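# Shelve the blue carton in the bookcase row gap

## Task

Move the blue carton from the desk into the empty slot in the bookcase's row of cartons. It must stand upright, line up with its neighbours and face end-on as they do, with either end toward the front. The brown cartons must stay where they were, neither moved nor rotated. The carton must not topple or be left leaning, or the task fails. It must stay put without the robot holding it, so release it and move the robot away at the end.

## Robot and tools

Robot: a Rainbow Robotics RB-Y1. It has a two-wheel drive base with two rear casters, 0.66 m long and 0.58 m wide, whose front edge sits 0.10 m ahead of the wheel axle. It also has a folding torso (leg plus chest), a pan/tilt head, and two 7-joint arms, each ending in a parallel gripper. Each finger pad squeezes with at most about 24 N, and each arm is rated for 3 kg.

Frames: the base frame sits on the floor between the drive wheels, with x forward, y left and z up. The chest, left_hand and right_hand readouts are in this frame. A hand point is the spot between its finger pads. The fingers point along the hand's -z and close along its x. At long reach the reported hand position may be off. Odometry is the base frame as it was at the scene's start. Its heading runs from -3.142 to 3.142, positive to the left. It counts wheel turns, so wheel slip shows up as travel.

execute_actions(actions, cameras): actions is a list holding one action or none. An empty list only reports the state and images. An action may contain:
- base: exactly one relative move, measured from where the base last reported itself. translate_m drives straight by that many metres (-3 to 3, forward positive). rotate_rad turns in place by that many radians (-3.2 to 3.2, counter-clockwise seen from above is positive). The base cannot move sideways. A base move needing more than 8.667 s is refused.
- joints: a map from joint name to an absolute target, in radians (grippers in metres). Targets are not offsets. Ranges and signs:
  torso_squat_rad 0 to 1.2 (higher lowers the level chest).
  torso_shift_rad -0.3 to 0.6 (positive pushes the hips forward).
  torso_pitch_rad -0.2 to 1.4 (positive leans forward).
  torso_yaw_rad -1.5 to 1.5 (positive turns left).
  shoulder_pitch -2.356 to 2.356 (0 hangs down; negative raises the arm forward and inward).
  left_shoulder_roll_rad 0 to 3.141 (positive lifts it outward).
  right_shoulder_roll_rad -3.141 to 0 (negative lifts it outward).
  shoulder_yaw -2.094 to 2.094 (positive swings a bent forearm left, on both arms).
  elbow -2.617 to 0.01 (0 straight, negative bends).
  forearm_roll -3.141 to 3.141 (positive is counter-clockwise from above on a hanging arm, both arms).
  wrist_pitch -1.57 to 1.919 (negative tips the hand forward).
  hand_roll -2.705 to 2.705 (same sign rule as forearm_roll).
  left_gripper_m and right_gripper_m 0 to 0.1 (the gap between the pads).
  head_pan_rad -0.523 to 0.523 (relative to the chest, positive left).
  head_tilt_rad -0.35 to 1.57 (positive looks down).
  The full names carry a left_ or right_ prefix and a _rad suffix, e.g. left_elbow_rad. A joint counts as done within 0.02, a gripper within 0.004.
- speeds: caps for this action only. translate_m 0.05 to 0.4 m/s; rotate_rad 0.1 to 1.509 rad/s. The defaults are the maximums.
- min_time_s: 0.1 to 8 s. It sets the shortest duration for each arm and head motion; slower motions are left unchanged.
No action may run longer than 15 s. A joint or the base that you leave out may still be driving toward an earlier target. An unknown key or an out-of-range number makes the whole call refused, and nothing moves. cameras can name head_camera, left_wrist_camera, right_wrist_camera or all. Omitted, null or all gives every camera; [] gives none.

Torso joints must also satisfy these combined limits, or they stop partway with off_target:
- squat+shift<=1.52
- squat-shift+pitch<=1.57
- shift+0.5pitch-0.4squat<=0.7
- shift+0.3pitch-0.5squat<=0.39

wait(seconds, 0 to 10): nothing new is commanded. It returns the state and images. zoom_image(camera, region=[x0,y0,x1,y1]): gives a closer look at that camera's latest full image, in pixels from the top-left corner, at most 504x504. Head images are 896x504 and wrist images 644x364. The camera calibration gives K and T_world_to_cam, which maps base-frame points into each camera. Expect small errors, larger for the wrist cameras. finished_scene(scene): ends the scene for good, after the last command has been held. The carton must already be in place and released.

Reading results: the pictures line lists the cameras in image order. base_status and joint_status report how each motion ended:
- done: reached the target. For the base this only means the wheels turned the full amount.
- off_target: came to rest short and may still be pushing.
- limit_stop_at_<name>: a built-in limit stopped it.
- contact_stop: hit something firm. Applies to the torso and arms only.
- time_out: took too long.
- stopped_with_arm: the torso halted because an arm had a contact stop.
- limit_stop_at_own_body: stopped just short of the robot's own body.
- not_followed: appears with the line joint command not followed and a cause line. A safety check rejected the arm's targets, often because the two arms came too close. The robot may retry those targets on later actions until they become valid.
A contact_stop, time_out or stopped_with_arm halts the whole group and drops its old targets. The groups are: the four torso joints, the seven left-arm joints, and the seven right-arm joints. on_its_own covers what you did not command; its held at value is a target, not the current position. When something has stopped against an obstacle, back it off first in a separate action, arms before torso.

Gripping: to hold the carton, command an opening at least 0.005 m narrower than the carton. The resulting off_target is expected.

Hazards to avoid:
- The base keeps pushing into furniture without stopping. The bent leg can reach past the base's front.
- A leg pressed against furniture can shove the robot backward without this showing in odometry.
- Arms must never strike or squeeze each other. Grippers and hands are not covered by the check.
- Heavy loads held far forward can tip the robot over.
- Joint torque reaching its load limit (shoulders 62.3, elbow 32, wrist joints 22.2 N m) freezes the robot for 10 s.
- Holding a load heats the motors. MOTOR HOT warns you; an OVER-TEMPERATURE FAULT brakes the arm, marked limit_stop_at_motor_heat, and you must resend targets afterwards.
- If a result reports a stop, the later motion calls in that same reply are skipped.
- The robot keeps holding its last command while you think.

Slide the carton in gently, without bumping the brown cartons, dropping it or slamming it.

Each tool is called after "Call:" as name(argument=value, ...) on one line, values as JSON.

## Session

Call:
execute_actions(actions=[])

Scene clock: 0.00 s.
base_odometry: x=+0.000 y=+0.000 heading=+0.000 (m, m, rad; odometry frame)
base_status: not commanded
joint_positions: torso_squat_rad=+0.350 torso_shift_rad=+0.000 torso_pitch_rad=+0.000 torso_yaw_rad=+0.001 left_shoulder_pitch_rad=+0.023 left_shoulder_roll_rad=+0.015 left_shoulder_yaw_rad=+0.016 left_elbow_rad=-0.192 left_forearm_roll_rad=-0.001 left_wrist_pitch_rad=+0.028 left_hand_roll_rad=-0.038 left_gripper_m=+0.101 right_shoulder_pitch_rad=+0.017 right_shoulder_roll_rad=-0.013 right_shoulder_yaw_rad=-0.035 right_elbow_rad=-0.280 right_forearm_roll_rad=+0.024 right_wrist_pitch_rad=+0.007 right_hand_roll_rad=-0.053 right_gripper_m=+0.100 head_pan_rad=+0.000 head_tilt_rad=+0.399
joint_status: not commanded
chest: x=-0.2279 y=-0.0007 z=+1.2476 quat_wxyz=(+1.000, +0.001, +0.000, +0.000) (m; base frame)
left_hand: x=-0.1573 y=+0.2338 z=+0.5657 quat_wxyz=(+0.997, +0.011, -0.071, -0.008) (m; base frame)
right_hand: x=-0.1055 y=-0.2350 z=+0.5728 quat_wxyz=(+0.991, -0.007, -0.129, -0.033) (m; base frame)
pictures: head_camera, left_wrist_camera, right_wrist_camera
Images, in order (width x height): head_camera 896x504, left_wrist_camera 644x364, right_wrist_camera 644x364.

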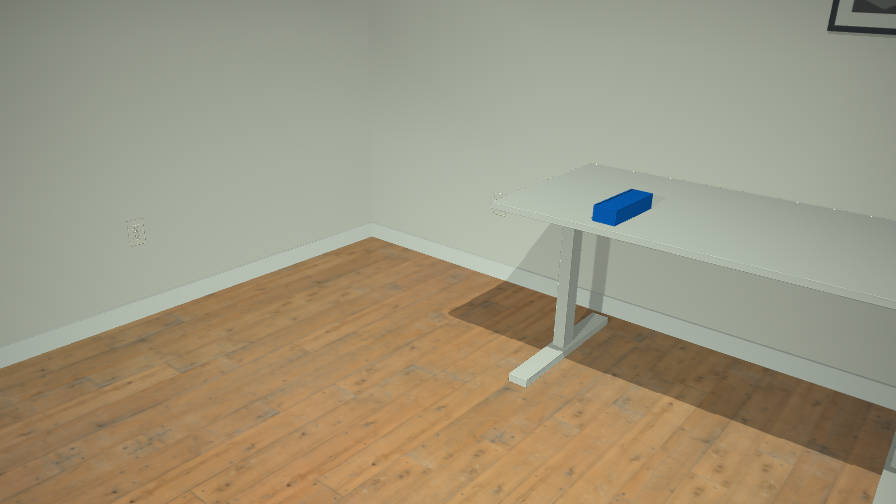

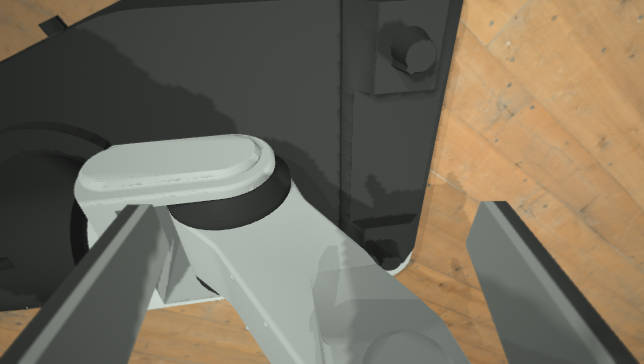

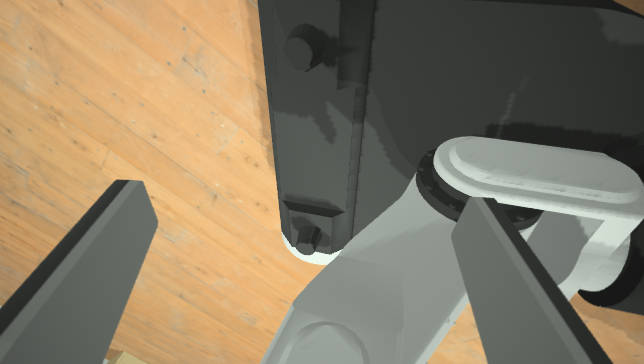

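Look for the bookcase.

Call:
execute_actions(actions=[{"base":{"rotate_rad":-1.2},"joints":{"head_tilt_rad":0.3}}], cameras=["head_camera"])

Call:
execute_actions(actions=[{"base":{"rotate_rad":-1.2}}], cameras=["head_camera"])

Scene clock: 7.23 s.
base_odometry: x=+0.000 y=+0.000 heading=-1.200 (m, m, rad; odometry frame)
base_status: done
joint_positions: torso_squat_rad=+0.350 torso_shift_rad=+0.000 torso_pitch_rad=+0.000 torso_yaw_rad=+0.001 left_shoulder_pitch_rad=+0.023 left_shoulder_roll_rad=+0.015 left_shoulder_yaw_rad=+0.016 left_elbow_rad=-0.192 left_forearm_roll_rad=-0.001 left_wrist_pitch_rad=+0.028 left_hand_roll_rad=-0.038 left_gripper_m=+0.101 right_shoulder_pitch_rad=+0.017 right_shoulder_roll_rad=-0.013 right_shoulder_yaw_rad=-0.035 right_elbow_rad=-0.280 right_forearm_roll_rad=+0.024 right_wrist_pitch_rad=+0.007 right_hand_roll_rad=-0.053 right_gripper_m=+0.100 head_pan_rad=+0.000 head_tilt_rad=+0.300
joint_status: all done
chest: x=-0.2279 y=-0.0007 z=+1.2476 quat_wxyz=(+1.000, +0.001, +0.000, +0.000) (m; base frame)
left_hand: x=-0.1573 y=+0.2338 z=+0.5657 quat_wxyz=(+0.997, +0.011, -0.071, -0.008) (m; base frame)
right_hand: x=-0.1055 y=-0.2350 z=+0.5728 quat_wxyz=(+0.991, -0.007, -0.129, -0.033) (m; base frame)
pictures: head_camera
camera_calibration (this result's frames):
head_camera: T_world_to_cam=[[-0.0189891, -0.999804, 0.00561907, -0.00894806], [-0.286949, 0.0000661465, -0.957946, 1.38097], [0.957758, -0.0198029, -0.286894, 0.558511], [0, 0, 0, 1]] pos_world=[-0.138821, 0.00202248, 1.48317]
Images, in order (width x height): head_camera 896x504.

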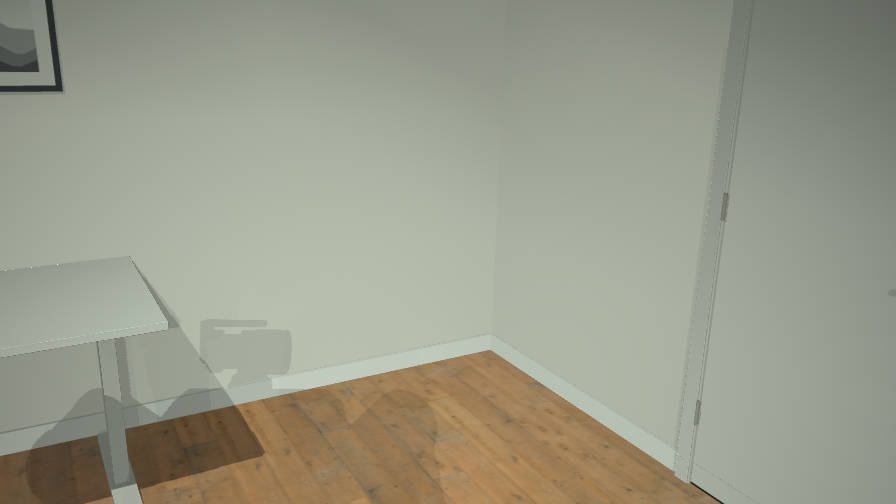

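Scene clock: 10.80 s.
base_odometry: x=+0.000 y=+0.000 heading=-2.399 (m, m, rad; odometry frame)
base_status: done
joint_positions: torso_squat_rad=+0.350 torso_shift_rad=+0.000 torso_pitch_rad=+0.000 torso_yaw_rad=+0.001 left_shoulder_pitch_rad=+0.023 left_shoulder_roll_rad=+0.015 left_shoulder_yaw_rad=+0.016 left_elbow_rad=-0.192 left_forearm_roll_rad=-0.001 left_wrist_pitch_rad=+0.028 left_hand_roll_rad=-0.038 left_gripper_m=+0.101 right_shoulder_pitch_rad=+0.017 right_shoulder_roll_rad=-0.013 right_shoulder_yaw_rad=-0.035 right_elbow_rad=-0.280 right_forearm_roll_rad=+0.024 right_wrist_pitch_rad=+0.007 right_hand_roll_rad=-0.053 right_gripper_m=+0.100 head_pan_rad=+0.000 head_tilt_rad=+0.300
joint_status: not commanded
chest: x=-0.2279 y=-0.0007 z=+1.2476 quat_wxyz=(+1.000, +0.001, +0.000, +0.000) (m; base frame)
left_hand: x=-0.1573 y=+0.2338 z=+0.5657 quat_wxyz=(+0.997, +0.011, -0.071, -0.008) (m; base frame)
right_hand: x=-0.1055 y=-0.2350 z=+0.5728 quat_wxyz=(+0.991, -0.007, -0.129, -0.033) (m; base frame)
pictures: head_camera
camera_calibration (this result's frames):
head_camera: T_world_to_cam=[[-0.018989, -0.999804, 0.00562237, -0.00895018], [-0.286949, 0.0000629707, -0.957946, 1.38097], [0.957758, -0.0198038, -0.286894, 0.558511], [0, 0, 0, 1]] pos_world=[-0.138821, 0.00202525, 1.48317]
Images, in order (width x height): head_camera 896x504.

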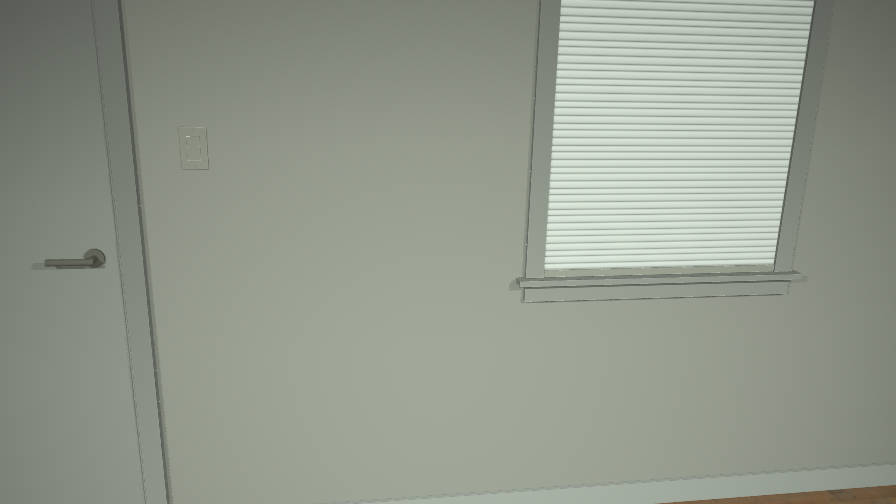

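Call:
execute_actions(actions=[{"base":{"rotate_rad":-1.3}}], cameras=["head_camera"])

Scene clock: 18.67 s.
base_odometry: x=+0.000 y=+0.000 heading=+2.584 (m, m, rad; odometry frame)
base_status: done
joint_positions: torso_squat_rad=+0.350 torso_shift_rad=+0.000 torso_pitch_rad=+0.000 torso_yaw_rad=+0.001 left_shoulder_pitch_rad=+0.023 left_shoulder_roll_rad=+0.015 left_shoulder_yaw_rad=+0.016 left_elbow_rad=-0.192 left_forearm_roll_rad=-0.001 left_wrist_pitch_rad=+0.028 left_hand_roll_rad=-0.038 left_gripper_m=+0.101 right_shoulder_pitch_rad=+0.017 right_shoulder_roll_rad=-0.013 right_shoulder_yaw_rad=-0.035 right_elbow_rad=-0.280 right_forearm_roll_rad=+0.024 right_wrist_pitch_rad=+0.007 right_hand_roll_rad=-0.053 right_gripper_m=+0.100 head_pan_rad=+0.000 head_tilt_rad=+0.300
joint_status: not commanded
chest: x=-0.2279 y=-0.0007 z=+1.2476 quat_wxyz=(+1.000, +0.001, +0.000, +0.000) (m; base frame)
left_hand: x=-0.1573 y=+0.2338 z=+0.5657 quat_wxyz=(+0.997, +0.011, -0.071, -0.008) (m; base frame)
right_hand: x=-0.1055 y=-0.2350 z=+0.5728 quat_wxyz=(+0.991, -0.007, -0.129, -0.033) (m; base frame)
pictures: head_camera
camera_calibration (this result's frames):
head_camera: T_world_to_cam=[[-0.0189894, -0.999804, 0.00562323, -0.00895158], [-0.286949, 0.0000622598, -0.957946, 1.38097], [0.957758, -0.0198044, -0.286894, 0.558511], [0, 0, 0, 1]] pos_world=[-0.138821, 0.00202518, 1.48317]
Images, in order (width x height): head_camera 896x504.

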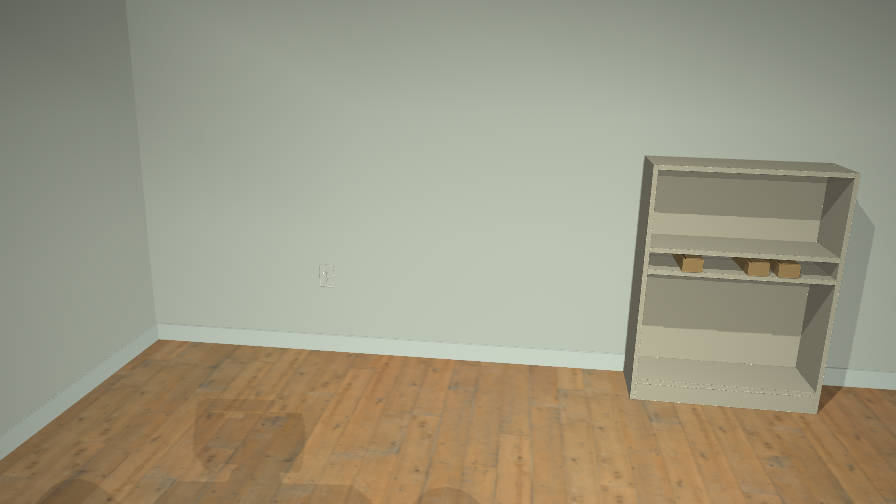

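Call:
execute_actions(actions=[{"base":{"rotate_rad":-2.49}}], cameras=[])

Call:
execute_actions(actions=[{"base":{"translate_m":1.47}}], cameras=[])

Call:
execute_actions(actions=[{"base":{"rotate_rad":-0.78},"joints":{"head_tilt_rad":0.7,"right_shoulder_pitch_rad":0.3,"right_elbow_rad":-1.87,"right_wrist_pitch_rad":0,"right_hand_roll_rad":1.57}}])

Scene clock: 32.63 s.
base_odometry: x=+0.000 y=+0.000 heading=+0.095 (m, m, rad; odometry frame)
base_status: done
joint_positions: torso_squat_rad=+0.350 torso_shift_rad=+0.000 torso_pitch_rad=+0.000 torso_yaw_rad=+0.001 left_shoulder_pitch_rad=+0.023 left_shoulder_roll_rad=+0.015 left_shoulder_yaw_rad=+0.016 left_elbow_rad=-0.192 left_forearm_roll_rad=-0.001 left_wrist_pitch_rad=+0.028 left_hand_roll_rad=-0.038 left_gripper_m=+0.101 right_shoulder_pitch_rad=+0.017 right_shoulder_roll_rad=-0.013 right_shoulder_yaw_rad=-0.035 right_elbow_rad=-0.280 right_forearm_roll_rad=+0.024 right_wrist_pitch_rad=+0.007 right_hand_roll_rad=-0.053 right_gripper_m=+0.100 head_pan_rad=+0.000 head_tilt_rad=+0.300
joint_status: not commanded
chest: x=-0.2280 y=-0.0007 z=+1.2476 quat_wxyz=(+1.000, +0.001, +0.000, +0.000) (m; base frame)
left_hand: x=-0.1573 y=+0.2338 z=+0.5657 quat_wxyz=(+0.997, +0.011, -0.071, -0.008) (m; base frame)
right_hand: x=-0.1055 y=-0.2350 z=+0.5728 quat_wxyz=(+0.991, -0.007, -0.129, -0.033) (m; base frame)
pictures: none
No camera images: the call's "cameras" was empty. Leave "cameras" out to get every camera's image.

Scene clock: 37.83 s.
base_odometry: x=+1.464 y=+0.139 heading=+0.094 (m, m, rad; odometry frame)
base_status: done
joint_positions: torso_squat_rad=+0.350 torso_shift_rad=+0.000 torso_pitch_rad=+0.000 torso_yaw_rad=+0.001 left_shoulder_pitch_rad=+0.023 left_shoulder_roll_rad=+0.015 left_shoulder_yaw_rad=+0.016 left_elbow_rad=-0.192 left_forearm_roll_rad=-0.001 left_wrist_pitch_rad=+0.028 left_hand_roll_rad=-0.038 left_gripper_m=+0.101 right_shoulder_pitch_rad=+0.017 right_shoulder_roll_rad=-0.013 right_shoulder_yaw_rad=-0.035 right_elbow_rad=-0.280 right_forearm_roll_rad=+0.024 right_wrist_pitch_rad=+0.007 right_hand_roll_rad=-0.053 right_gripper_m=+0.100 head_pan_rad=+0.000 head_tilt_rad=+0.300
joint_status: not commanded
chest: x=-0.2278 y=-0.0007 z=+1.2476 quat_wxyz=(+1.000, +0.001, +0.000, +0.000) (m; base frame)
left_hand: x=-0.1572 y=+0.2338 z=+0.5657 quat_wxyz=(+0.997, +0.011, -0.071, -0.008) (m; base frame)
right_hand: x=-0.1055 y=-0.2350 z=+0.5728 quat_wxyz=(+0.991, -0.007, -0.128, -0.033) (m; base frame)
pictures: none
No camera images: the call's "cameras" was empty. Leave "cameras" out to get every camera's image.

Scene clock: 40.80 s.
base_odometry: x=+1.463 y=+0.139 heading=-0.685 (m, m, rad; odometry frame)
base_status: done
joint_positions: torso_squat_rad=+0.350 torso_shift_rad=+0.000 torso_pitch_rad=+0.000 torso_yaw_rad=+0.001 left_shoulder_pitch_rad=+0.023 left_shoulder_roll_rad=+0.015 left_shoulder_yaw_rad=+0.016 left_elbow_rad=-0.192 left_forearm_roll_rad=-0.001 left_wrist_pitch_rad=+0.028 left_hand_roll_rad=-0.038 left_gripper_m=+0.101 right_shoulder_pitch_rad=+0.300 right_shoulder_roll_rad=-0.013 right_shoulder_yaw_rad=-0.035 right_elbow_rad=-1.870 right_forearm_roll_rad=+0.024 right_wrist_pitch_rad=+0.000 right_hand_roll_rad=+1.570 right_gripper_m=+0.100 head_pan_rad=+0.000 head_tilt_rad=+0.700
joint_status: all done
chest: x=-0.2279 y=-0.0007 z=+1.2476 quat_wxyz=(+1.000, +0.001, +0.000, +0.000) (m; base frame)
left_hand: x=-0.1572 y=+0.2338 z=+0.5657 quat_wxyz=(+0.997, +0.011, -0.071, -0.008) (m; base frame)
right_hand: x=+0.2078 y=-0.2884 z=+1.0320 quat_wxyz=(+0.513, -0.550, -0.455, +0.477) (m; base frame)
pictures: head_camera, left_wrist_camera, right_wrist_camera
camera_calibration (this result's frames):
head_camera: T_world_to_cam=[[-0.0147005, -0.999808, 0.0129517, -0.0186602], [-0.637347, -0.000611025, -0.770576, 1.03761], [0.770436, -0.0195826, -0.637216, 1.02702], [0, 0, 0, 1]] pos_world=[-0.130206, 0.00208898, 1.45423]
left_wrist_camera: T_world_to_cam=[[0.987419, -0.0478088, 0.150727, 0.0825767], [-0.127545, -0.804238, 0.580459, -0.126972], [0.093469, -0.592381, -0.800218, 0.694906], [0, 0, 0, 1]] pos_world=[-0.162684, 0.313482, 0.617332]
right_wrist_camera: T_world_to_cam=[[-0.141578, -0.98175, 0.126975, -0.388161], [-0.64543, -0.00570847, -0.763798, 0.952027], [0.750584, -0.19009, -0.632843, 0.527153], [0, 0, 0, 1]] pos_world=[0.163839, -0.275436, 1.11005]
Images, in order (width x height): head_camera 896x504, left_wrist_camera 644x364, right_wrist_camera 644x364.

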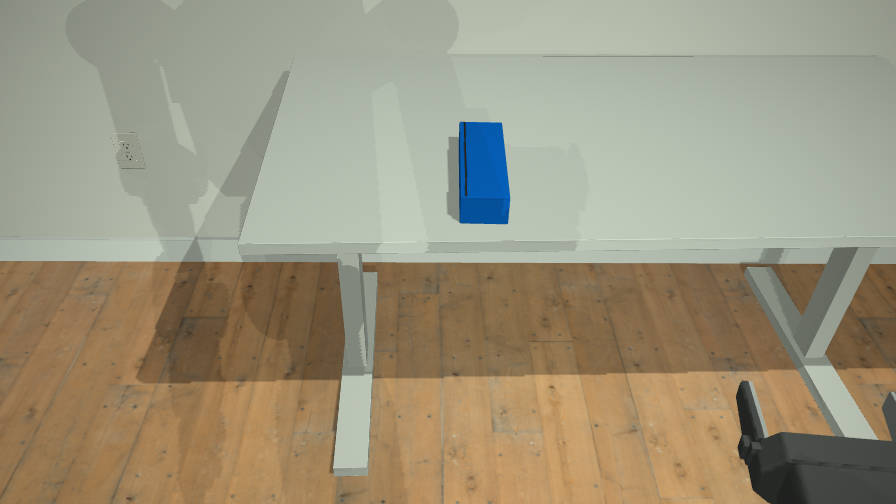

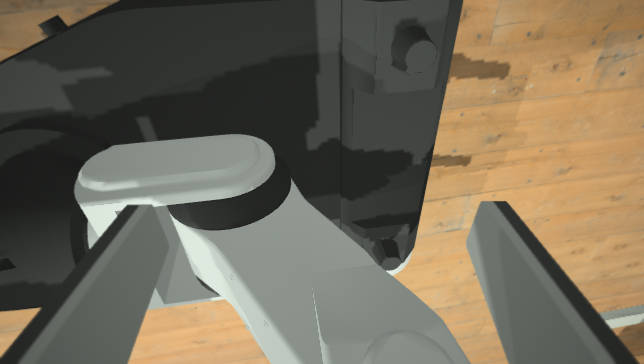

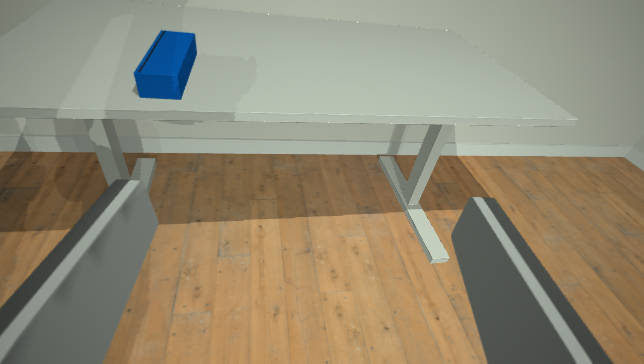

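Call:
execute_actions(actions=[{"base":{"rotate_rad":-0.6},"joints":{"torso_squat_rad":0.9,"right_shoulder_pitch_rad":0,"right_shoulder_roll_rad":0,"right_shoulder_yaw_rad":0,"right_forearm_roll_rad":0,"right_elbow_rad":-1.57}}], cameras=[])

Call:
execute_actions(actions=[{"base":{"translate_m":-0.28}}], cameras=[])

Call:
execute_actions(actions=[{"base":{"rotate_rad":0.6},"joints":{"head_tilt_rad":0.5}}], cameras=["head_camera","right_wrist_camera"])

Scene clock: 50.87 s.
base_odometry: x=+1.463 y=+0.139 heading=-1.285 (m, m, rad; odometry frame)
base_status: done
joint_positions: torso_squat_rad=+0.900 torso_shift_rad=+0.000 torso_pitch_rad=+0.000 torso_yaw_rad=+0.001 left_shoulder_pitch_rad=+0.023 left_shoulder_roll_rad=+0.015 left_shoulder_yaw_rad=+0.016 left_elbow_rad=-0.192 left_forearm_roll_rad=-0.001 left_wrist_pitch_rad=+0.028 left_hand_roll_rad=-0.038 left_gripper_m=+0.101 right_shoulder_pitch_rad=+0.000 right_shoulder_roll_rad=+0.000 right_shoulder_yaw_rad=+0.000 right_elbow_rad=-1.570 right_forearm_roll_rad=+0.000 right_wrist_pitch_rad=+0.000 right_hand_roll_rad=+1.570 right_gripper_m=+0.100 head_pan_rad=+0.000 head_tilt_rad=+0.700
joint_status: all done
chest: x=-0.2281 y=-0.0006 z=+1.0250 quat_wxyz=(+1.000, +0.001, +0.000, +0.000) (m; base frame)
left_hand: x=-0.1573 y=+0.2339 z=+0.3432 quat_wxyz=(+0.997, +0.011, -0.071, -0.008) (m; base frame)
right_hand: x=+0.2898 y=-0.2200 z=+0.7976 quat_wxyz=(+0.500, -0.499, -0.501, +0.500) (m; base frame)
pictures: none
No camera images: the call's "cameras" was empty. Leave "cameras" out to get every camera's image.

Scene clock: 53.20 s.
base_odometry: x=+1.385 y=+0.408 heading=-1.286 (m, m, rad; odometry frame)
base_status: done
joint_positions: torso_squat_rad=+0.900 torso_shift_rad=+0.000 torso_pitch_rad=+0.000 torso_yaw_rad=+0.001 left_shoulder_pitch_rad=+0.023 left_shoulder_roll_rad=+0.015 left_shoulder_yaw_rad=+0.016 left_elbow_rad=-0.192 left_forearm_roll_rad=-0.001 left_wrist_pitch_rad=+0.028 left_hand_roll_rad=-0.038 left_gripper_m=+0.101 right_shoulder_pitch_rad=+0.000 right_shoulder_roll_rad=+0.000 right_shoulder_yaw_rad=+0.000 right_elbow_rad=-1.570 right_forearm_roll_rad=+0.000 right_wrist_pitch_rad=+0.000 right_hand_roll_rad=+1.570 right_gripper_m=+0.100 head_pan_rad=+0.000 head_tilt_rad=+0.700
joint_status: not commanded
chest: x=-0.2280 y=-0.0006 z=+1.0250 quat_wxyz=(+1.000, +0.001, +0.000, +0.000) (m; base frame)
left_hand: x=-0.1574 y=+0.2339 z=+0.3431 quat_wxyz=(+0.997, +0.011, -0.071, -0.008) (m; base frame)
right_hand: x=+0.2898 y=-0.2200 z=+0.7976 quat_wxyz=(+0.500, -0.499, -0.501, +0.500) (m; base frame)
pictures: none
No camera images: the call's "cameras" was empty. Leave "cameras" out to get every camera's image.

Scene clock: 55.73 s.
base_odometry: x=+1.384 y=+0.408 heading=-0.686 (m, m, rad; odometry frame)
base_status: done
joint_positions: torso_squat_rad=+0.900 torso_shift_rad=+0.000 torso_pitch_rad=+0.000 torso_yaw_rad=+0.001 left_shoulder_pitch_rad=+0.023 left_shoulder_roll_rad=+0.015 left_shoulder_yaw_rad=+0.016 left_elbow_rad=-0.192 left_forearm_roll_rad=-0.001 left_wrist_pitch_rad=+0.028 left_hand_roll_rad=-0.038 left_gripper_m=+0.101 right_shoulder_pitch_rad=+0.000 right_shoulder_roll_rad=+0.000 right_shoulder_yaw_rad=+0.000 right_elbow_rad=-1.570 right_forearm_roll_rad=+0.000 right_wrist_pitch_rad=+0.000 right_hand_roll_rad=+1.570 right_gripper_m=+0.100 head_pan_rad=+0.000 head_tilt_rad=+0.500
joint_status: all done
chest: x=-0.2280 y=-0.0006 z=+1.0250 quat_wxyz=(+1.000, +0.001, +0.000, +0.000) (m; base frame)
left_hand: x=-0.1573 y=+0.2339 z=+0.3431 quat_wxyz=(+0.997, +0.011, -0.071, -0.008) (m; base frame)
right_hand: x=+0.2898 y=-0.2200 z=+0.7976 quat_wxyz=(+0.500, -0.499, -0.501, +0.500) (m; base frame)
pictures: head_camera, right_wrist_camera
camera_calibration (this result's frames):
head_camera: T_world_to_cam=[[-0.0171813, -0.999807, 0.00948787, -0.0119737], [-0.471421, -0.000267837, -0.881908, 1.03656], [0.881741, -0.0196251, -0.471326, 0.70509], [0, 0, 0, 1]] pos_world=[-0.133254, 0.00214371, 1.2466]
right_wrist_camera: T_world_to_cam=[[-0.0103133, -0.997714, 0.0667806, -0.273185], [-0.653927, -0.0437946, -0.755289, 0.813637], [0.756487, -0.0514592, -0.651981, 0.374337], [0, 0, 0, 1]] pos_world=[0.24606, -0.217665, 0.876835]
Images, in order (width x height): head_camera 896x504, right_wrist_camera 644x364.

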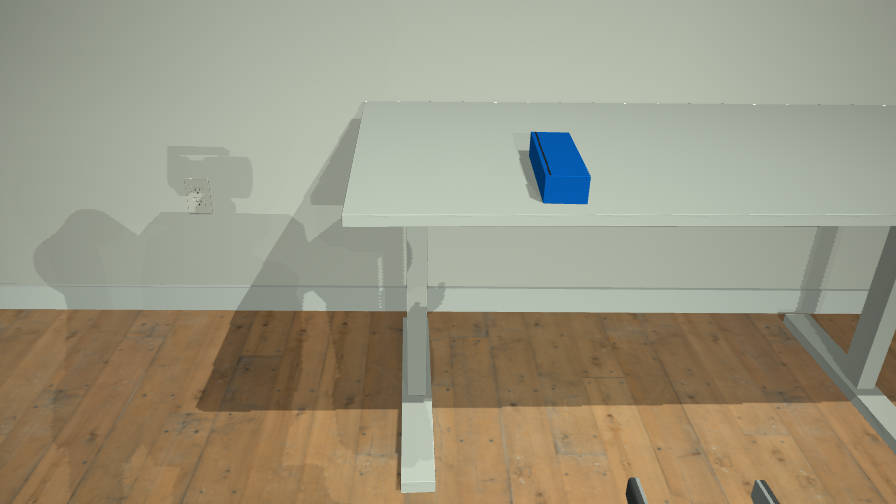

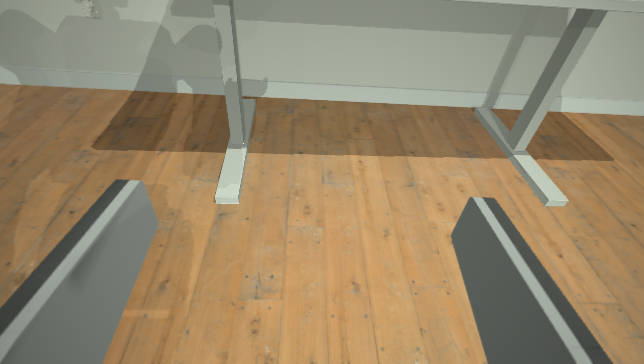

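Call:
execute_actions(actions=[{"base":{"translate_m":0.6},"joints":{"head_tilt_rad":0.8}}], cameras=["head_camera","right_wrist_camera"])

Scene clock: 64.83 s.
base_odometry: x=+1.849 y=+0.028 heading=-0.686 (m, m, rad; odometry frame)
base_status: done
joint_positions: torso_squat_rad=+0.900 torso_shift_rad=+0.000 torso_pitch_rad=+0.000 torso_yaw_rad=+0.001 left_shoulder_pitch_rad=+0.023 left_shoulder_roll_rad=+0.015 left_shoulder_yaw_rad=+0.016 left_elbow_rad=-0.192 left_forearm_roll_rad=-0.001 left_wrist_pitch_rad=+0.028 left_hand_roll_rad=-0.038 left_gripper_m=+0.101 right_shoulder_pitch_rad=+0.000 right_shoulder_roll_rad=+0.000 right_shoulder_yaw_rad=+0.000 right_elbow_rad=-1.570 right_forearm_roll_rad=+0.000 right_wrist_pitch_rad=+0.000 right_hand_roll_rad=+1.570 right_gripper_m=+0.100 head_pan_rad=+0.000 head_tilt_rad=+0.800
joint_status: all done
chest: x=-0.2279 y=-0.0006 z=+1.0251 quat_wxyz=(+1.000, +0.001, +0.000, +0.000) (m; base frame)
left_hand: x=-0.1572 y=+0.2339 z=+0.3432 quat_wxyz=(+0.997, +0.011, -0.071, -0.008) (m; base frame)
right_hand: x=+0.2899 y=-0.2200 z=+0.7975 quat_wxyz=(+0.501, -0.499, -0.500, +0.500) (m; base frame)
pictures: head_camera, right_wrist_camera
camera_calibration (this result's frames):
head_camera: T_world_to_cam=[[-0.0131671, -0.999809, 0.0144443, -0.0172165], [-0.711091, -0.00079293, -0.703099, 0.768248], [0.702976, -0.019529, -0.710945, 0.961696], [0, 0, 0, 1]] pos_world=[-0.129982, 0.00217685, 1.22412]
right_wrist_camera: T_world_to_cam=[[-0.0102893, -0.997714, 0.066783, -0.273182], [-0.654093, -0.0438008, -0.755145, 0.813556], [0.756344, -0.0514521, -0.652147, 0.374391], [0, 0, 0, 1]] pos_world=[0.246161, -0.21766, 0.876755]
Images, in order (width x height): head_camera 896x504, right_wrist_camera 644x364.

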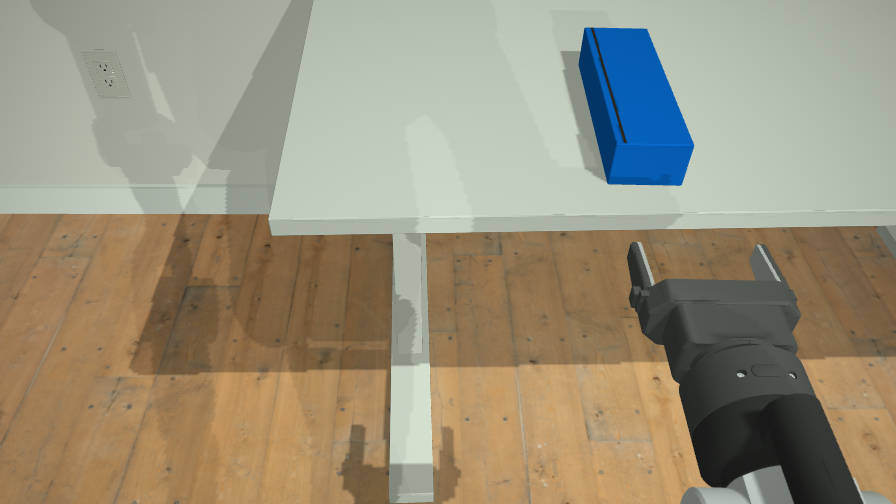

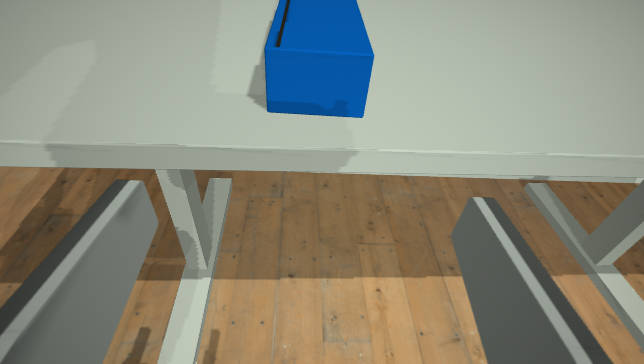

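Call:
execute_actions(actions=[{"joints":{"torso_squat_rad":1.0}}], cameras=[])

Call:
execute_actions(actions=[{"base":{"translate_m":0.15}}], cameras=["head_camera","right_wrist_camera"])

Scene clock: 71.47 s.
base_odometry: x=+1.849 y=+0.028 heading=-0.686 (m, m, rad; odometry frame)
base_status: not commanded
joint_positions: torso_squat_rad=+1.000 torso_shift_rad=+0.000 torso_pitch_rad=+0.000 torso_yaw_rad=+0.001 left_shoulder_pitch_rad=+0.023 left_shoulder_roll_rad=+0.015 left_shoulder_yaw_rad=+0.016 left_elbow_rad=-0.192 left_forearm_roll_rad=-0.001 left_wrist_pitch_rad=+0.028 left_hand_roll_rad=-0.038 left_gripper_m=+0.101 right_shoulder_pitch_rad=+0.000 right_shoulder_roll_rad=+0.000 right_shoulder_yaw_rad=+0.000 right_elbow_rad=-1.570 right_forearm_roll_rad=+0.000 right_wrist_pitch_rad=+0.000 right_hand_roll_rad=+1.570 right_gripper_m=+0.100 head_pan_rad=+0.000 head_tilt_rad=+0.800
joint_status: all done
chest: x=-0.2281 y=-0.0006 z=+0.9681 quat_wxyz=(+1.000, +0.001, +0.000, +0.000) (m; base frame)
left_hand: x=-0.1572 y=+0.2339 z=+0.2862 quat_wxyz=(+0.997, +0.011, -0.071, -0.008) (m; base frame)
right_hand: x=+0.2898 y=-0.2200 z=+0.7407 quat_wxyz=(+0.500, -0.499, -0.501, +0.500) (m; base frame)
pictures: none
No camera images: the call's "cameras" was empty. Leave "cameras" out to get every camera's image.

Scene clock: 73.17 s.
base_odometry: x=+1.965 y=-0.067 heading=-0.685 (m, m, rad; odometry frame)
base_status: done
joint_positions: torso_squat_rad=+1.000 torso_shift_rad=+0.000 torso_pitch_rad=+0.000 torso_yaw_rad=+0.001 left_shoulder_pitch_rad=+0.023 left_shoulder_roll_rad=+0.015 left_shoulder_yaw_rad=+0.016 left_elbow_rad=-0.192 left_forearm_roll_rad=-0.001 left_wrist_pitch_rad=+0.028 left_hand_roll_rad=-0.038 left_gripper_m=+0.101 right_shoulder_pitch_rad=+0.000 right_shoulder_roll_rad=+0.000 right_shoulder_yaw_rad=+0.000 right_elbow_rad=-1.570 right_forearm_roll_rad=+0.000 right_wrist_pitch_rad=+0.000 right_hand_roll_rad=+1.570 right_gripper_m=+0.100 head_pan_rad=+0.000 head_tilt_rad=+0.800
joint_status: not commanded
chest: x=-0.2279 y=-0.0006 z=+0.9681 quat_wxyz=(+1.000, +0.001, +0.000, +0.000) (m; base frame)
left_hand: x=-0.1572 y=+0.2339 z=+0.2863 quat_wxyz=(+0.997, +0.011, -0.071, -0.008) (m; base frame)
right_hand: x=+0.2899 y=-0.2200 z=+0.7406 quat_wxyz=(+0.501, -0.499, -0.500, +0.500) (m; base frame)
pictures: head_camera, right_wrist_camera
camera_calibration (this result's frames):
head_camera: T_world_to_cam=[[-0.0131667, -0.999809, 0.0144448, -0.0163698], [-0.711112, -0.000793022, -0.703079, 0.728203], [0.702956, -0.0195291, -0.710965, 0.921256], [0, 0, 0, 1]] pos_world=[-0.129984, 0.00220213, 1.1672]
right_wrist_camera: T_world_to_cam=[[-0.0102758, -0.997715, 0.0667828, -0.269353], [-0.654097, -0.0438092, -0.755141, 0.770576], [0.75634, -0.0514422, -0.652152, 0.337282], [0, 0, 0, 1]] pos_world=[0.246164, -0.217629, 0.81984]
Images, in order (width x height): head_camera 896x504, right_wrist_camera 644x364.

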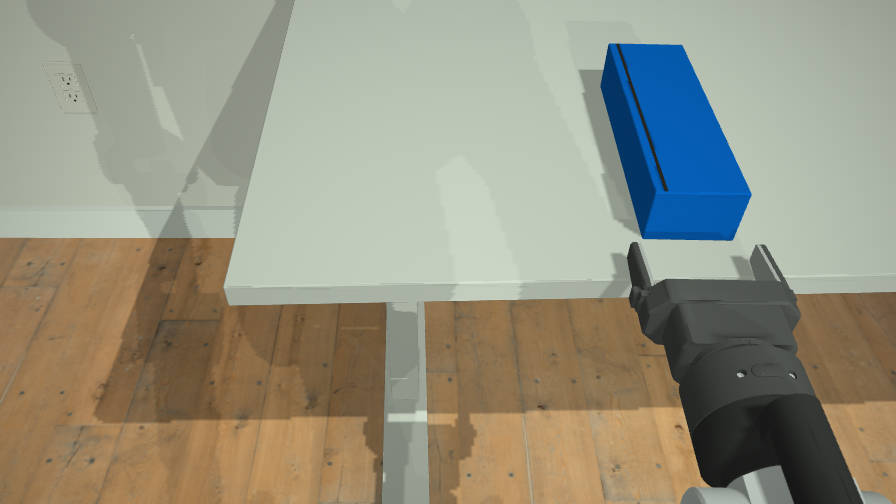

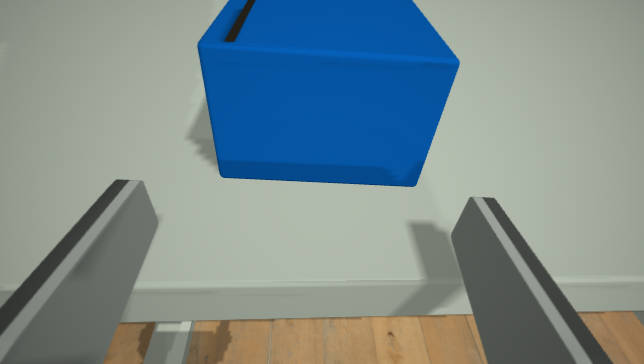

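Call:
execute_actions(actions=[{"base":{"translate_m":0.075},"speeds":{"translate_m":0.1}}], cameras=["head_camera","right_wrist_camera"])

Call:
execute_actions(actions=[{"joints":{"right_gripper_m":0.05}}], cameras=[])

Call:
execute_actions(actions=[{"joints":{"torso_squat_rad":0.93}}], cameras=["head_camera","right_wrist_camera"])

Scene clock: 81.23 s.
base_odometry: x=+2.023 y=-0.114 heading=-0.686 (m, m, rad; odometry frame)
base_status: done
joint_positions: torso_squat_rad=+1.000 torso_shift_rad=-0.001 torso_pitch_rad=-0.003 torso_yaw_rad=+0.000 left_shoulder_pitch_rad=+0.023 left_shoulder_roll_rad=+0.015 left_shoulder_yaw_rad=+0.016 left_elbow_rad=-0.192 left_forearm_roll_rad=-0.001 left_wrist_pitch_rad=+0.028 left_hand_roll_rad=-0.038 left_gripper_m=+0.101 right_shoulder_pitch_rad=+0.007 right_shoulder_roll_rad=+0.002 right_shoulder_yaw_rad=+0.005 right_elbow_rad=-1.570 right_forearm_roll_rad=+0.000 right_wrist_pitch_rad=+0.000 right_hand_roll_rad=+1.570 right_gripper_m=+0.100 head_pan_rad=+0.000 head_tilt_rad=+0.800
joint_status: not commanded
chest: x=-0.2293 y=-0.0003 z=+0.9679 quat_wxyz=(+1.000, +0.000, -0.001, +0.000) (m; base frame)
left_hand: x=-0.1567 y=+0.2338 z=+0.2861 quat_wxyz=(+0.997, +0.010, -0.073, -0.008) (m; base frame)
right_hand: x=+0.2869 y=-0.2179 z=+0.7385 quat_wxyz=(+0.502, -0.497, -0.501, +0.501) (m; base frame)
pictures: head_camera, right_wrist_camera
camera_calibration (this result's frames):
head_camera: T_world_to_cam=[[-0.0137067, -0.999796, 0.0148558, -0.0166725], [-0.70924, -0.000751696, -0.704967, 0.729285], [0.704834, -0.0201991, -0.709085, 0.920727], [0, 0, 0, 1]] pos_world=[-0.13195, 0.002477, 1.16724]
right_wrist_camera: T_world_to_cam=[[-0.00779751, -0.997905, 0.0642183, -0.266071], [-0.656861, -0.0433102, -0.752767, 0.766267], [0.753971, -0.0480522, -0.655148, 0.341893], [0, 0, 0, 1]] pos_world=[0.243479, -0.215897, 0.817898]
Images, in order (width x height): head_camera 896x504, right_wrist_camera 644x364.

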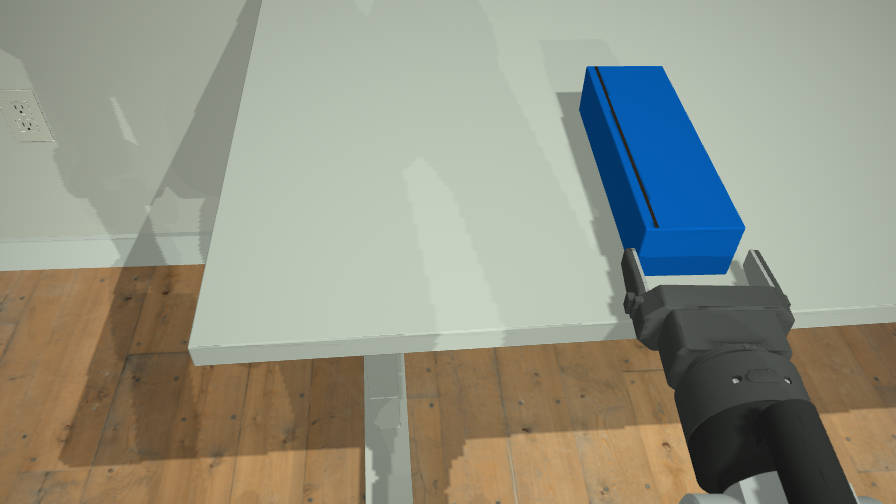

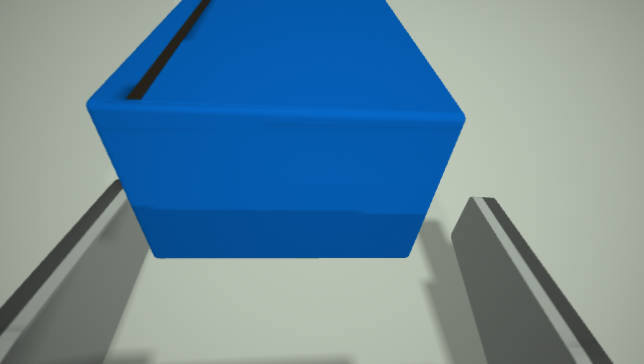

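Scene clock: 82.23 s.
base_odometry: x=+2.023 y=-0.114 heading=-0.686 (m, m, rad; odometry frame)
base_status: not commanded
joint_positions: torso_squat_rad=+1.000 torso_shift_rad=-0.001 torso_pitch_rad=-0.003 torso_yaw_rad=+0.000 left_shoulder_pitch_rad=+0.023 left_shoulder_roll_rad=+0.015 left_shoulder_yaw_rad=+0.016 left_elbow_rad=-0.192 left_forearm_roll_rad=-0.001 left_wrist_pitch_rad=+0.028 left_hand_roll_rad=-0.038 left_gripper_m=+0.101 right_shoulder_pitch_rad=+0.007 right_shoulder_roll_rad=+0.002 right_shoulder_yaw_rad=+0.005 right_elbow_rad=-1.570 right_forearm_roll_rad=+0.000 right_wrist_pitch_rad=+0.000 right_hand_roll_rad=+1.570 right_gripper_m=+0.085 head_pan_rad=+0.000 head_tilt_rad=+0.800
joint_status: right_gripper_m off_target (ended at +0.085, target +0.050)
chest: x=-0.2293 y=-0.0003 z=+0.9679 quat_wxyz=(+1.000, +0.000, -0.001, +0.000) (m; base frame)
left_hand: x=-0.1567 y=+0.2338 z=+0.2861 quat_wxyz=(+0.997, +0.010, -0.073, -0.008) (m; base frame)
right_hand: x=+0.2869 y=-0.2179 z=+0.7385 quat_wxyz=(+0.502, -0.497, -0.501, +0.501) (m; base frame)
pictures: none
No camera images: the call's "cameras" was empty. Leave "cameras" out to get every camera's image.

Scene clock: 83.20 s.
base_odometry: x=+2.023 y=-0.115 heading=-0.686 (m, m, rad; odometry frame)
base_status: not commanded
joint_positions: torso_squat_rad=+0.930 torso_shift_rad=+0.000 torso_pitch_rad=+0.000 torso_yaw_rad=+0.001 left_shoulder_pitch_rad=+0.023 left_shoulder_roll_rad=+0.015 left_shoulder_yaw_rad=+0.016 left_elbow_rad=-0.192 left_forearm_roll_rad=-0.001 left_wrist_pitch_rad=+0.028 left_hand_roll_rad=-0.038 left_gripper_m=+0.101 right_shoulder_pitch_rad=+0.000 right_shoulder_roll_rad=+0.000 right_shoulder_yaw_rad=+0.000 right_elbow_rad=-1.570 right_forearm_roll_rad=+0.000 right_wrist_pitch_rad=+0.000 right_hand_roll_rad=+1.570 right_gripper_m=+0.085 head_pan_rad=+0.000 head_tilt_rad=+0.800
joint_status: all done
chest: x=-0.2278 y=-0.0005 z=+1.0084 quat_wxyz=(+1.000, +0.001, +0.000, +0.000) (m; base frame)
left_hand: x=-0.1573 y=+0.2339 z=+0.3265 quat_wxyz=(+0.997, +0.011, -0.071, -0.008) (m; base frame)
right_hand: x=+0.2897 y=-0.2196 z=+0.7805 quat_wxyz=(+0.501, -0.499, -0.500, +0.500) (m; base frame)
pictures: head_camera, right_wrist_camera
camera_calibration (this result's frames):
head_camera: T_world_to_cam=[[-0.0133137, -0.999805, 0.014618, -0.0170864], [-0.711236, -0.000806744, -0.702953, 0.756404], [0.702827, -0.0197558, -0.711086, 0.949931], [0, 0, 0, 1]] pos_world=[-0.129883, 0.00229381, 1.20745]
right_wrist_camera: T_world_to_cam=[[-0.00981125, -0.99773, 0.0666266, -0.271683], [-0.654746, -0.0439504, -0.75457, 0.800327], [0.755785, -0.0510268, -0.652828, 0.364197], [0, 0, 0, 1]] pos_world=[0.246091, -0.217308, 0.859763]
Images, in order (width x height): head_camera 896x504, right_wrist_camera 644x364.

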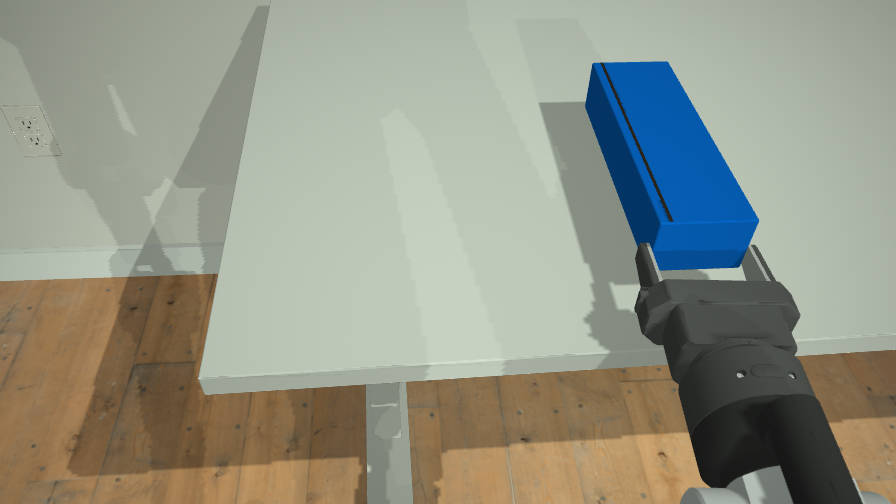

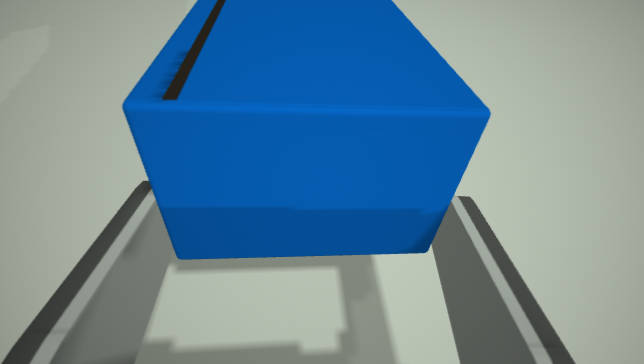

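Call:
execute_actions(actions=[{"base":{"translate_m":-0.5},"speeds":{"translate_m":0.25}}], cameras=[])

Call:
execute_actions(actions=[{"base":{"rotate_rad":-2.93},"speeds":{"rotate_rad":0.7}}], cameras=[])

Call:
execute_actions(actions=[{"base":{"translate_m":2.63}}], cameras=[])

Call:
execute_actions(actions=[{"base":{"rotate_rad":-0.21},"joints":{"head_tilt_rad":0.5}}], cameras=["head_camera"])

Scene clock: 95.90 s.
base_odometry: x=+1.636 y=+0.202 heading=-0.687 (m, m, rad; odometry frame)
base_status: done
joint_positions: torso_squat_rad=+0.930 torso_shift_rad=+0.000 torso_pitch_rad=+0.000 torso_yaw_rad=+0.001 left_shoulder_pitch_rad=+0.023 left_shoulder_roll_rad=+0.015 left_shoulder_yaw_rad=+0.016 left_elbow_rad=-0.192 left_forearm_roll_rad=-0.001 left_wrist_pitch_rad=+0.028 left_hand_roll_rad=-0.038 left_gripper_m=+0.101 right_shoulder_pitch_rad=+0.000 right_shoulder_roll_rad=+0.000 right_shoulder_yaw_rad=+0.000 right_elbow_rad=-1.570 right_forearm_roll_rad=+0.000 right_wrist_pitch_rad=+0.000 right_hand_roll_rad=+1.570 right_gripper_m=+0.085 head_pan_rad=+0.000 head_tilt_rad=+0.800
joint_status: not commanded
chest: x=-0.2280 y=-0.0005 z=+1.0084 quat_wxyz=(+1.000, +0.001, +0.000, +0.000) (m; base frame)
left_hand: x=-0.1573 y=+0.2339 z=+0.3265 quat_wxyz=(+0.997, +0.011, -0.071, -0.008) (m; base frame)
right_hand: x=+0.2898 y=-0.2196 z=+0.7807 quat_wxyz=(+0.501, -0.499, -0.501, +0.500) (m; base frame)
pictures: none
No camera images: the call's "cameras" was empty. Leave "cameras" out to get every camera's image.

Scene clock: 101.83 s.
base_odometry: x=+1.636 y=+0.202 heading=+2.667 (m, m, rad; odometry frame)
base_status: done
joint_positions: torso_squat_rad=+0.930 torso_shift_rad=+0.000 torso_pitch_rad=+0.000 torso_yaw_rad=+0.001 left_shoulder_pitch_rad=+0.023 left_shoulder_roll_rad=+0.015 left_shoulder_yaw_rad=+0.016 left_elbow_rad=-0.192 left_forearm_roll_rad=-0.001 left_wrist_pitch_rad=+0.028 left_hand_roll_rad=-0.038 left_gripper_m=+0.101 right_shoulder_pitch_rad=+0.000 right_shoulder_roll_rad=+0.000 right_shoulder_yaw_rad=+0.000 right_elbow_rad=-1.570 right_forearm_roll_rad=+0.000 right_wrist_pitch_rad=+0.000 right_hand_roll_rad=+1.570 right_gripper_m=+0.085 head_pan_rad=+0.000 head_tilt_rad=+0.800
joint_status: not commanded
chest: x=-0.2280 y=-0.0005 z=+1.0084 quat_wxyz=(+1.000, +0.001, +0.000, +0.000) (m; base frame)
left_hand: x=-0.1573 y=+0.2339 z=+0.3265 quat_wxyz=(+0.997, +0.011, -0.071, -0.008) (m; base frame)
right_hand: x=+0.2898 y=-0.2196 z=+0.7807 quat_wxyz=(+0.501, -0.499, -0.501, +0.500) (m; base frame)
pictures: none
No camera images: the call's "cameras" was empty. Leave "cameras" out to get every camera's image.

Scene clock: 110.03 s.
base_odometry: x=-0.703 y=+1.405 heading=+2.667 (m, m, rad; odometry frame)
base_status: done
joint_positions: torso_squat_rad=+0.930 torso_shift_rad=+0.000 torso_pitch_rad=+0.000 torso_yaw_rad=+0.001 left_shoulder_pitch_rad=+0.023 left_shoulder_roll_rad=+0.015 left_shoulder_yaw_rad=+0.016 left_elbow_rad=-0.192 left_forearm_roll_rad=-0.001 left_wrist_pitch_rad=+0.028 left_hand_roll_rad=-0.038 left_gripper_m=+0.101 right_shoulder_pitch_rad=+0.000 right_shoulder_roll_rad=+0.000 right_shoulder_yaw_rad=+0.000 right_elbow_rad=-1.570 right_forearm_roll_rad=+0.000 right_wrist_pitch_rad=+0.000 right_hand_roll_rad=+1.570 right_gripper_m=+0.085 head_pan_rad=+0.000 head_tilt_rad=+0.800
joint_status: not commanded
chest: x=-0.2279 y=-0.0005 z=+1.0084 quat_wxyz=(+1.000, +0.001, +0.000, +0.000) (m; base frame)
left_hand: x=-0.1572 y=+0.2339 z=+0.3265 quat_wxyz=(+0.997, +0.011, -0.071, -0.008) (m; base frame)
right_hand: x=+0.2898 y=-0.2196 z=+0.7807 quat_wxyz=(+0.501, -0.499, -0.501, +0.500) (m; base frame)
pictures: none
No camera images: the call's "cameras" was empty. Leave "cameras" out to get every camera's image.

Scene clock: 111.93 s.
base_odometry: x=-0.703 y=+1.405 heading=+2.457 (m, m, rad; odometry frame)
base_status: done
joint_positions: torso_squat_rad=+0.930 torso_shift_rad=+0.000 torso_pitch_rad=+0.000 torso_yaw_rad=+0.001 left_shoulder_pitch_rad=+0.023 left_shoulder_roll_rad=+0.015 left_shoulder_yaw_rad=+0.016 left_elbow_rad=-0.192 left_forearm_roll_rad=-0.001 left_wrist_pitch_rad=+0.028 left_hand_roll_rad=-0.038 left_gripper_m=+0.101 right_shoulder_pitch_rad=+0.000 right_shoulder_roll_rad=+0.000 right_shoulder_yaw_rad=+0.000 right_elbow_rad=-1.570 right_forearm_roll_rad=+0.000 right_wrist_pitch_rad=+0.000 right_hand_roll_rad=+1.570 right_gripper_m=+0.085 head_pan_rad=+0.000 head_tilt_rad=+0.500
joint_status: all done
chest: x=-0.2279 y=-0.0006 z=+1.0084 quat_wxyz=(+1.000, +0.001, +0.000, +0.000) (m; base frame)
left_hand: x=-0.1572 y=+0.2339 z=+0.3265 quat_wxyz=(+0.997, +0.011, -0.071, -0.008) (m; base frame)
right_hand: x=+0.2898 y=-0.2196 z=+0.7807 quat_wxyz=(+0.501, -0.499, -0.501, +0.500) (m; base frame)
pictures: head_camera
camera_calibration (this result's frames):
head_camera: T_world_to_cam=[[-0.0172846, -0.999805, 0.00956402, -0.0118735], [-0.471654, -0.000281097, -0.881784, 1.02179], [0.881614, -0.0197522, -0.471557, 0.697344], [0, 0, 0, 1]] pos_world=[-0.133062, 0.00219016, 1.22995]
Images, in order (width x height): head_camera 896x504.

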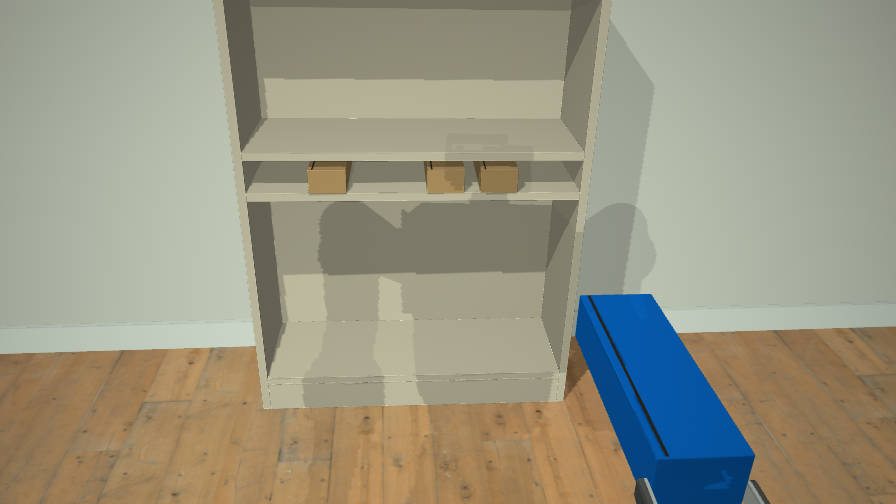

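Call:
execute_actions(actions=[{"base":{"rotate_rad":0.58},"speeds":{"rotate_rad":0.7}}], cameras=[])

Call:
execute_actions(actions=[{"base":{"translate_m":0.46},"joints":{"torso_squat_rad":1.15}}], cameras=[])

Call:
execute_actions(actions=[{"base":{"rotate_rad":-0.5},"speeds":{"rotate_rad":0.7}}], cameras=["head_camera"])

Scene clock: 119.53 s.
base_odometry: x=-0.703 y=+1.405 heading=+3.037 (m, m, rad; odometry frame)
base_status: done
joint_positions: torso_squat_rad=+0.930 torso_shift_rad=+0.000 torso_pitch_rad=+0.000 torso_yaw_rad=+0.001 left_shoulder_pitch_rad=+0.023 left_shoulder_roll_rad=+0.015 left_shoulder_yaw_rad=+0.016 left_elbow_rad=-0.192 left_forearm_roll_rad=-0.001 left_wrist_pitch_rad=+0.028 left_hand_roll_rad=-0.038 left_gripper_m=+0.101 right_shoulder_pitch_rad=+0.000 right_shoulder_roll_rad=+0.000 right_shoulder_yaw_rad=+0.000 right_elbow_rad=-1.570 right_forearm_roll_rad=+0.000 right_wrist_pitch_rad=+0.000 right_hand_roll_rad=+1.570 right_gripper_m=+0.085 head_pan_rad=+0.000 head_tilt_rad=+0.500
joint_status: not commanded
chest: x=-0.2279 y=-0.0006 z=+1.0084 quat_wxyz=(+1.000, +0.001, +0.000, +0.000) (m; base frame)
left_hand: x=-0.1572 y=+0.2339 z=+0.3265 quat_wxyz=(+0.997, +0.011, -0.071, -0.008) (m; base frame)
right_hand: x=+0.2898 y=-0.2197 z=+0.7807 quat_wxyz=(+0.501, -0.499, -0.501, +0.500) (m; base frame)
pictures: none
No camera images: the call's "cameras" was empty. Leave "cameras" out to get every camera's image.

Scene clock: 122.13 s.
base_odometry: x=-1.161 y=+1.453 heading=+3.037 (m, m, rad; odometry frame)
base_status: done
joint_positions: torso_squat_rad=+1.104 torso_shift_rad=+0.000 torso_pitch_rad=+0.000 torso_yaw_rad=+0.001 left_shoulder_pitch_rad=+0.023 left_shoulder_roll_rad=+0.015 left_shoulder_yaw_rad=+0.016 left_elbow_rad=-0.192 left_forearm_roll_rad=-0.001 left_wrist_pitch_rad=+0.028 left_hand_roll_rad=-0.038 left_gripper_m=+0.101 right_shoulder_pitch_rad=+0.000 right_shoulder_roll_rad=+0.000 right_shoulder_yaw_rad=+0.000 right_elbow_rad=-1.570 right_forearm_roll_rad=+0.000 right_wrist_pitch_rad=+0.000 right_hand_roll_rad=+1.570 right_gripper_m=+0.085 head_pan_rad=+0.000 head_tilt_rad=+0.500
joint_status: torso_squat_rad limit_stop_at_own_body (moved +0.174 of +0.220)
on_its_own: torso_squat_rad is held at +1.104, not at your +1.150, since a limit_stop_at_own_body
chest: x=-0.2280 y=-0.0005 z=+0.9052 quat_wxyz=(+1.000, +0.001, +0.000, +0.000) (m; base frame)
left_hand: x=-0.1572 y=+0.2339 z=+0.2233 quat_wxyz=(+0.997, +0.011, -0.071, -0.008) (m; base frame)
right_hand: x=+0.2898 y=-0.2196 z=+0.6775 quat_wxyz=(+0.501, -0.499, -0.501, +0.500) (m; base frame)
pictures: none
No camera images: the call's "cameras" was empty. Leave "cameras" out to get every camera's image.

not run: a stop came earlier in this reply.


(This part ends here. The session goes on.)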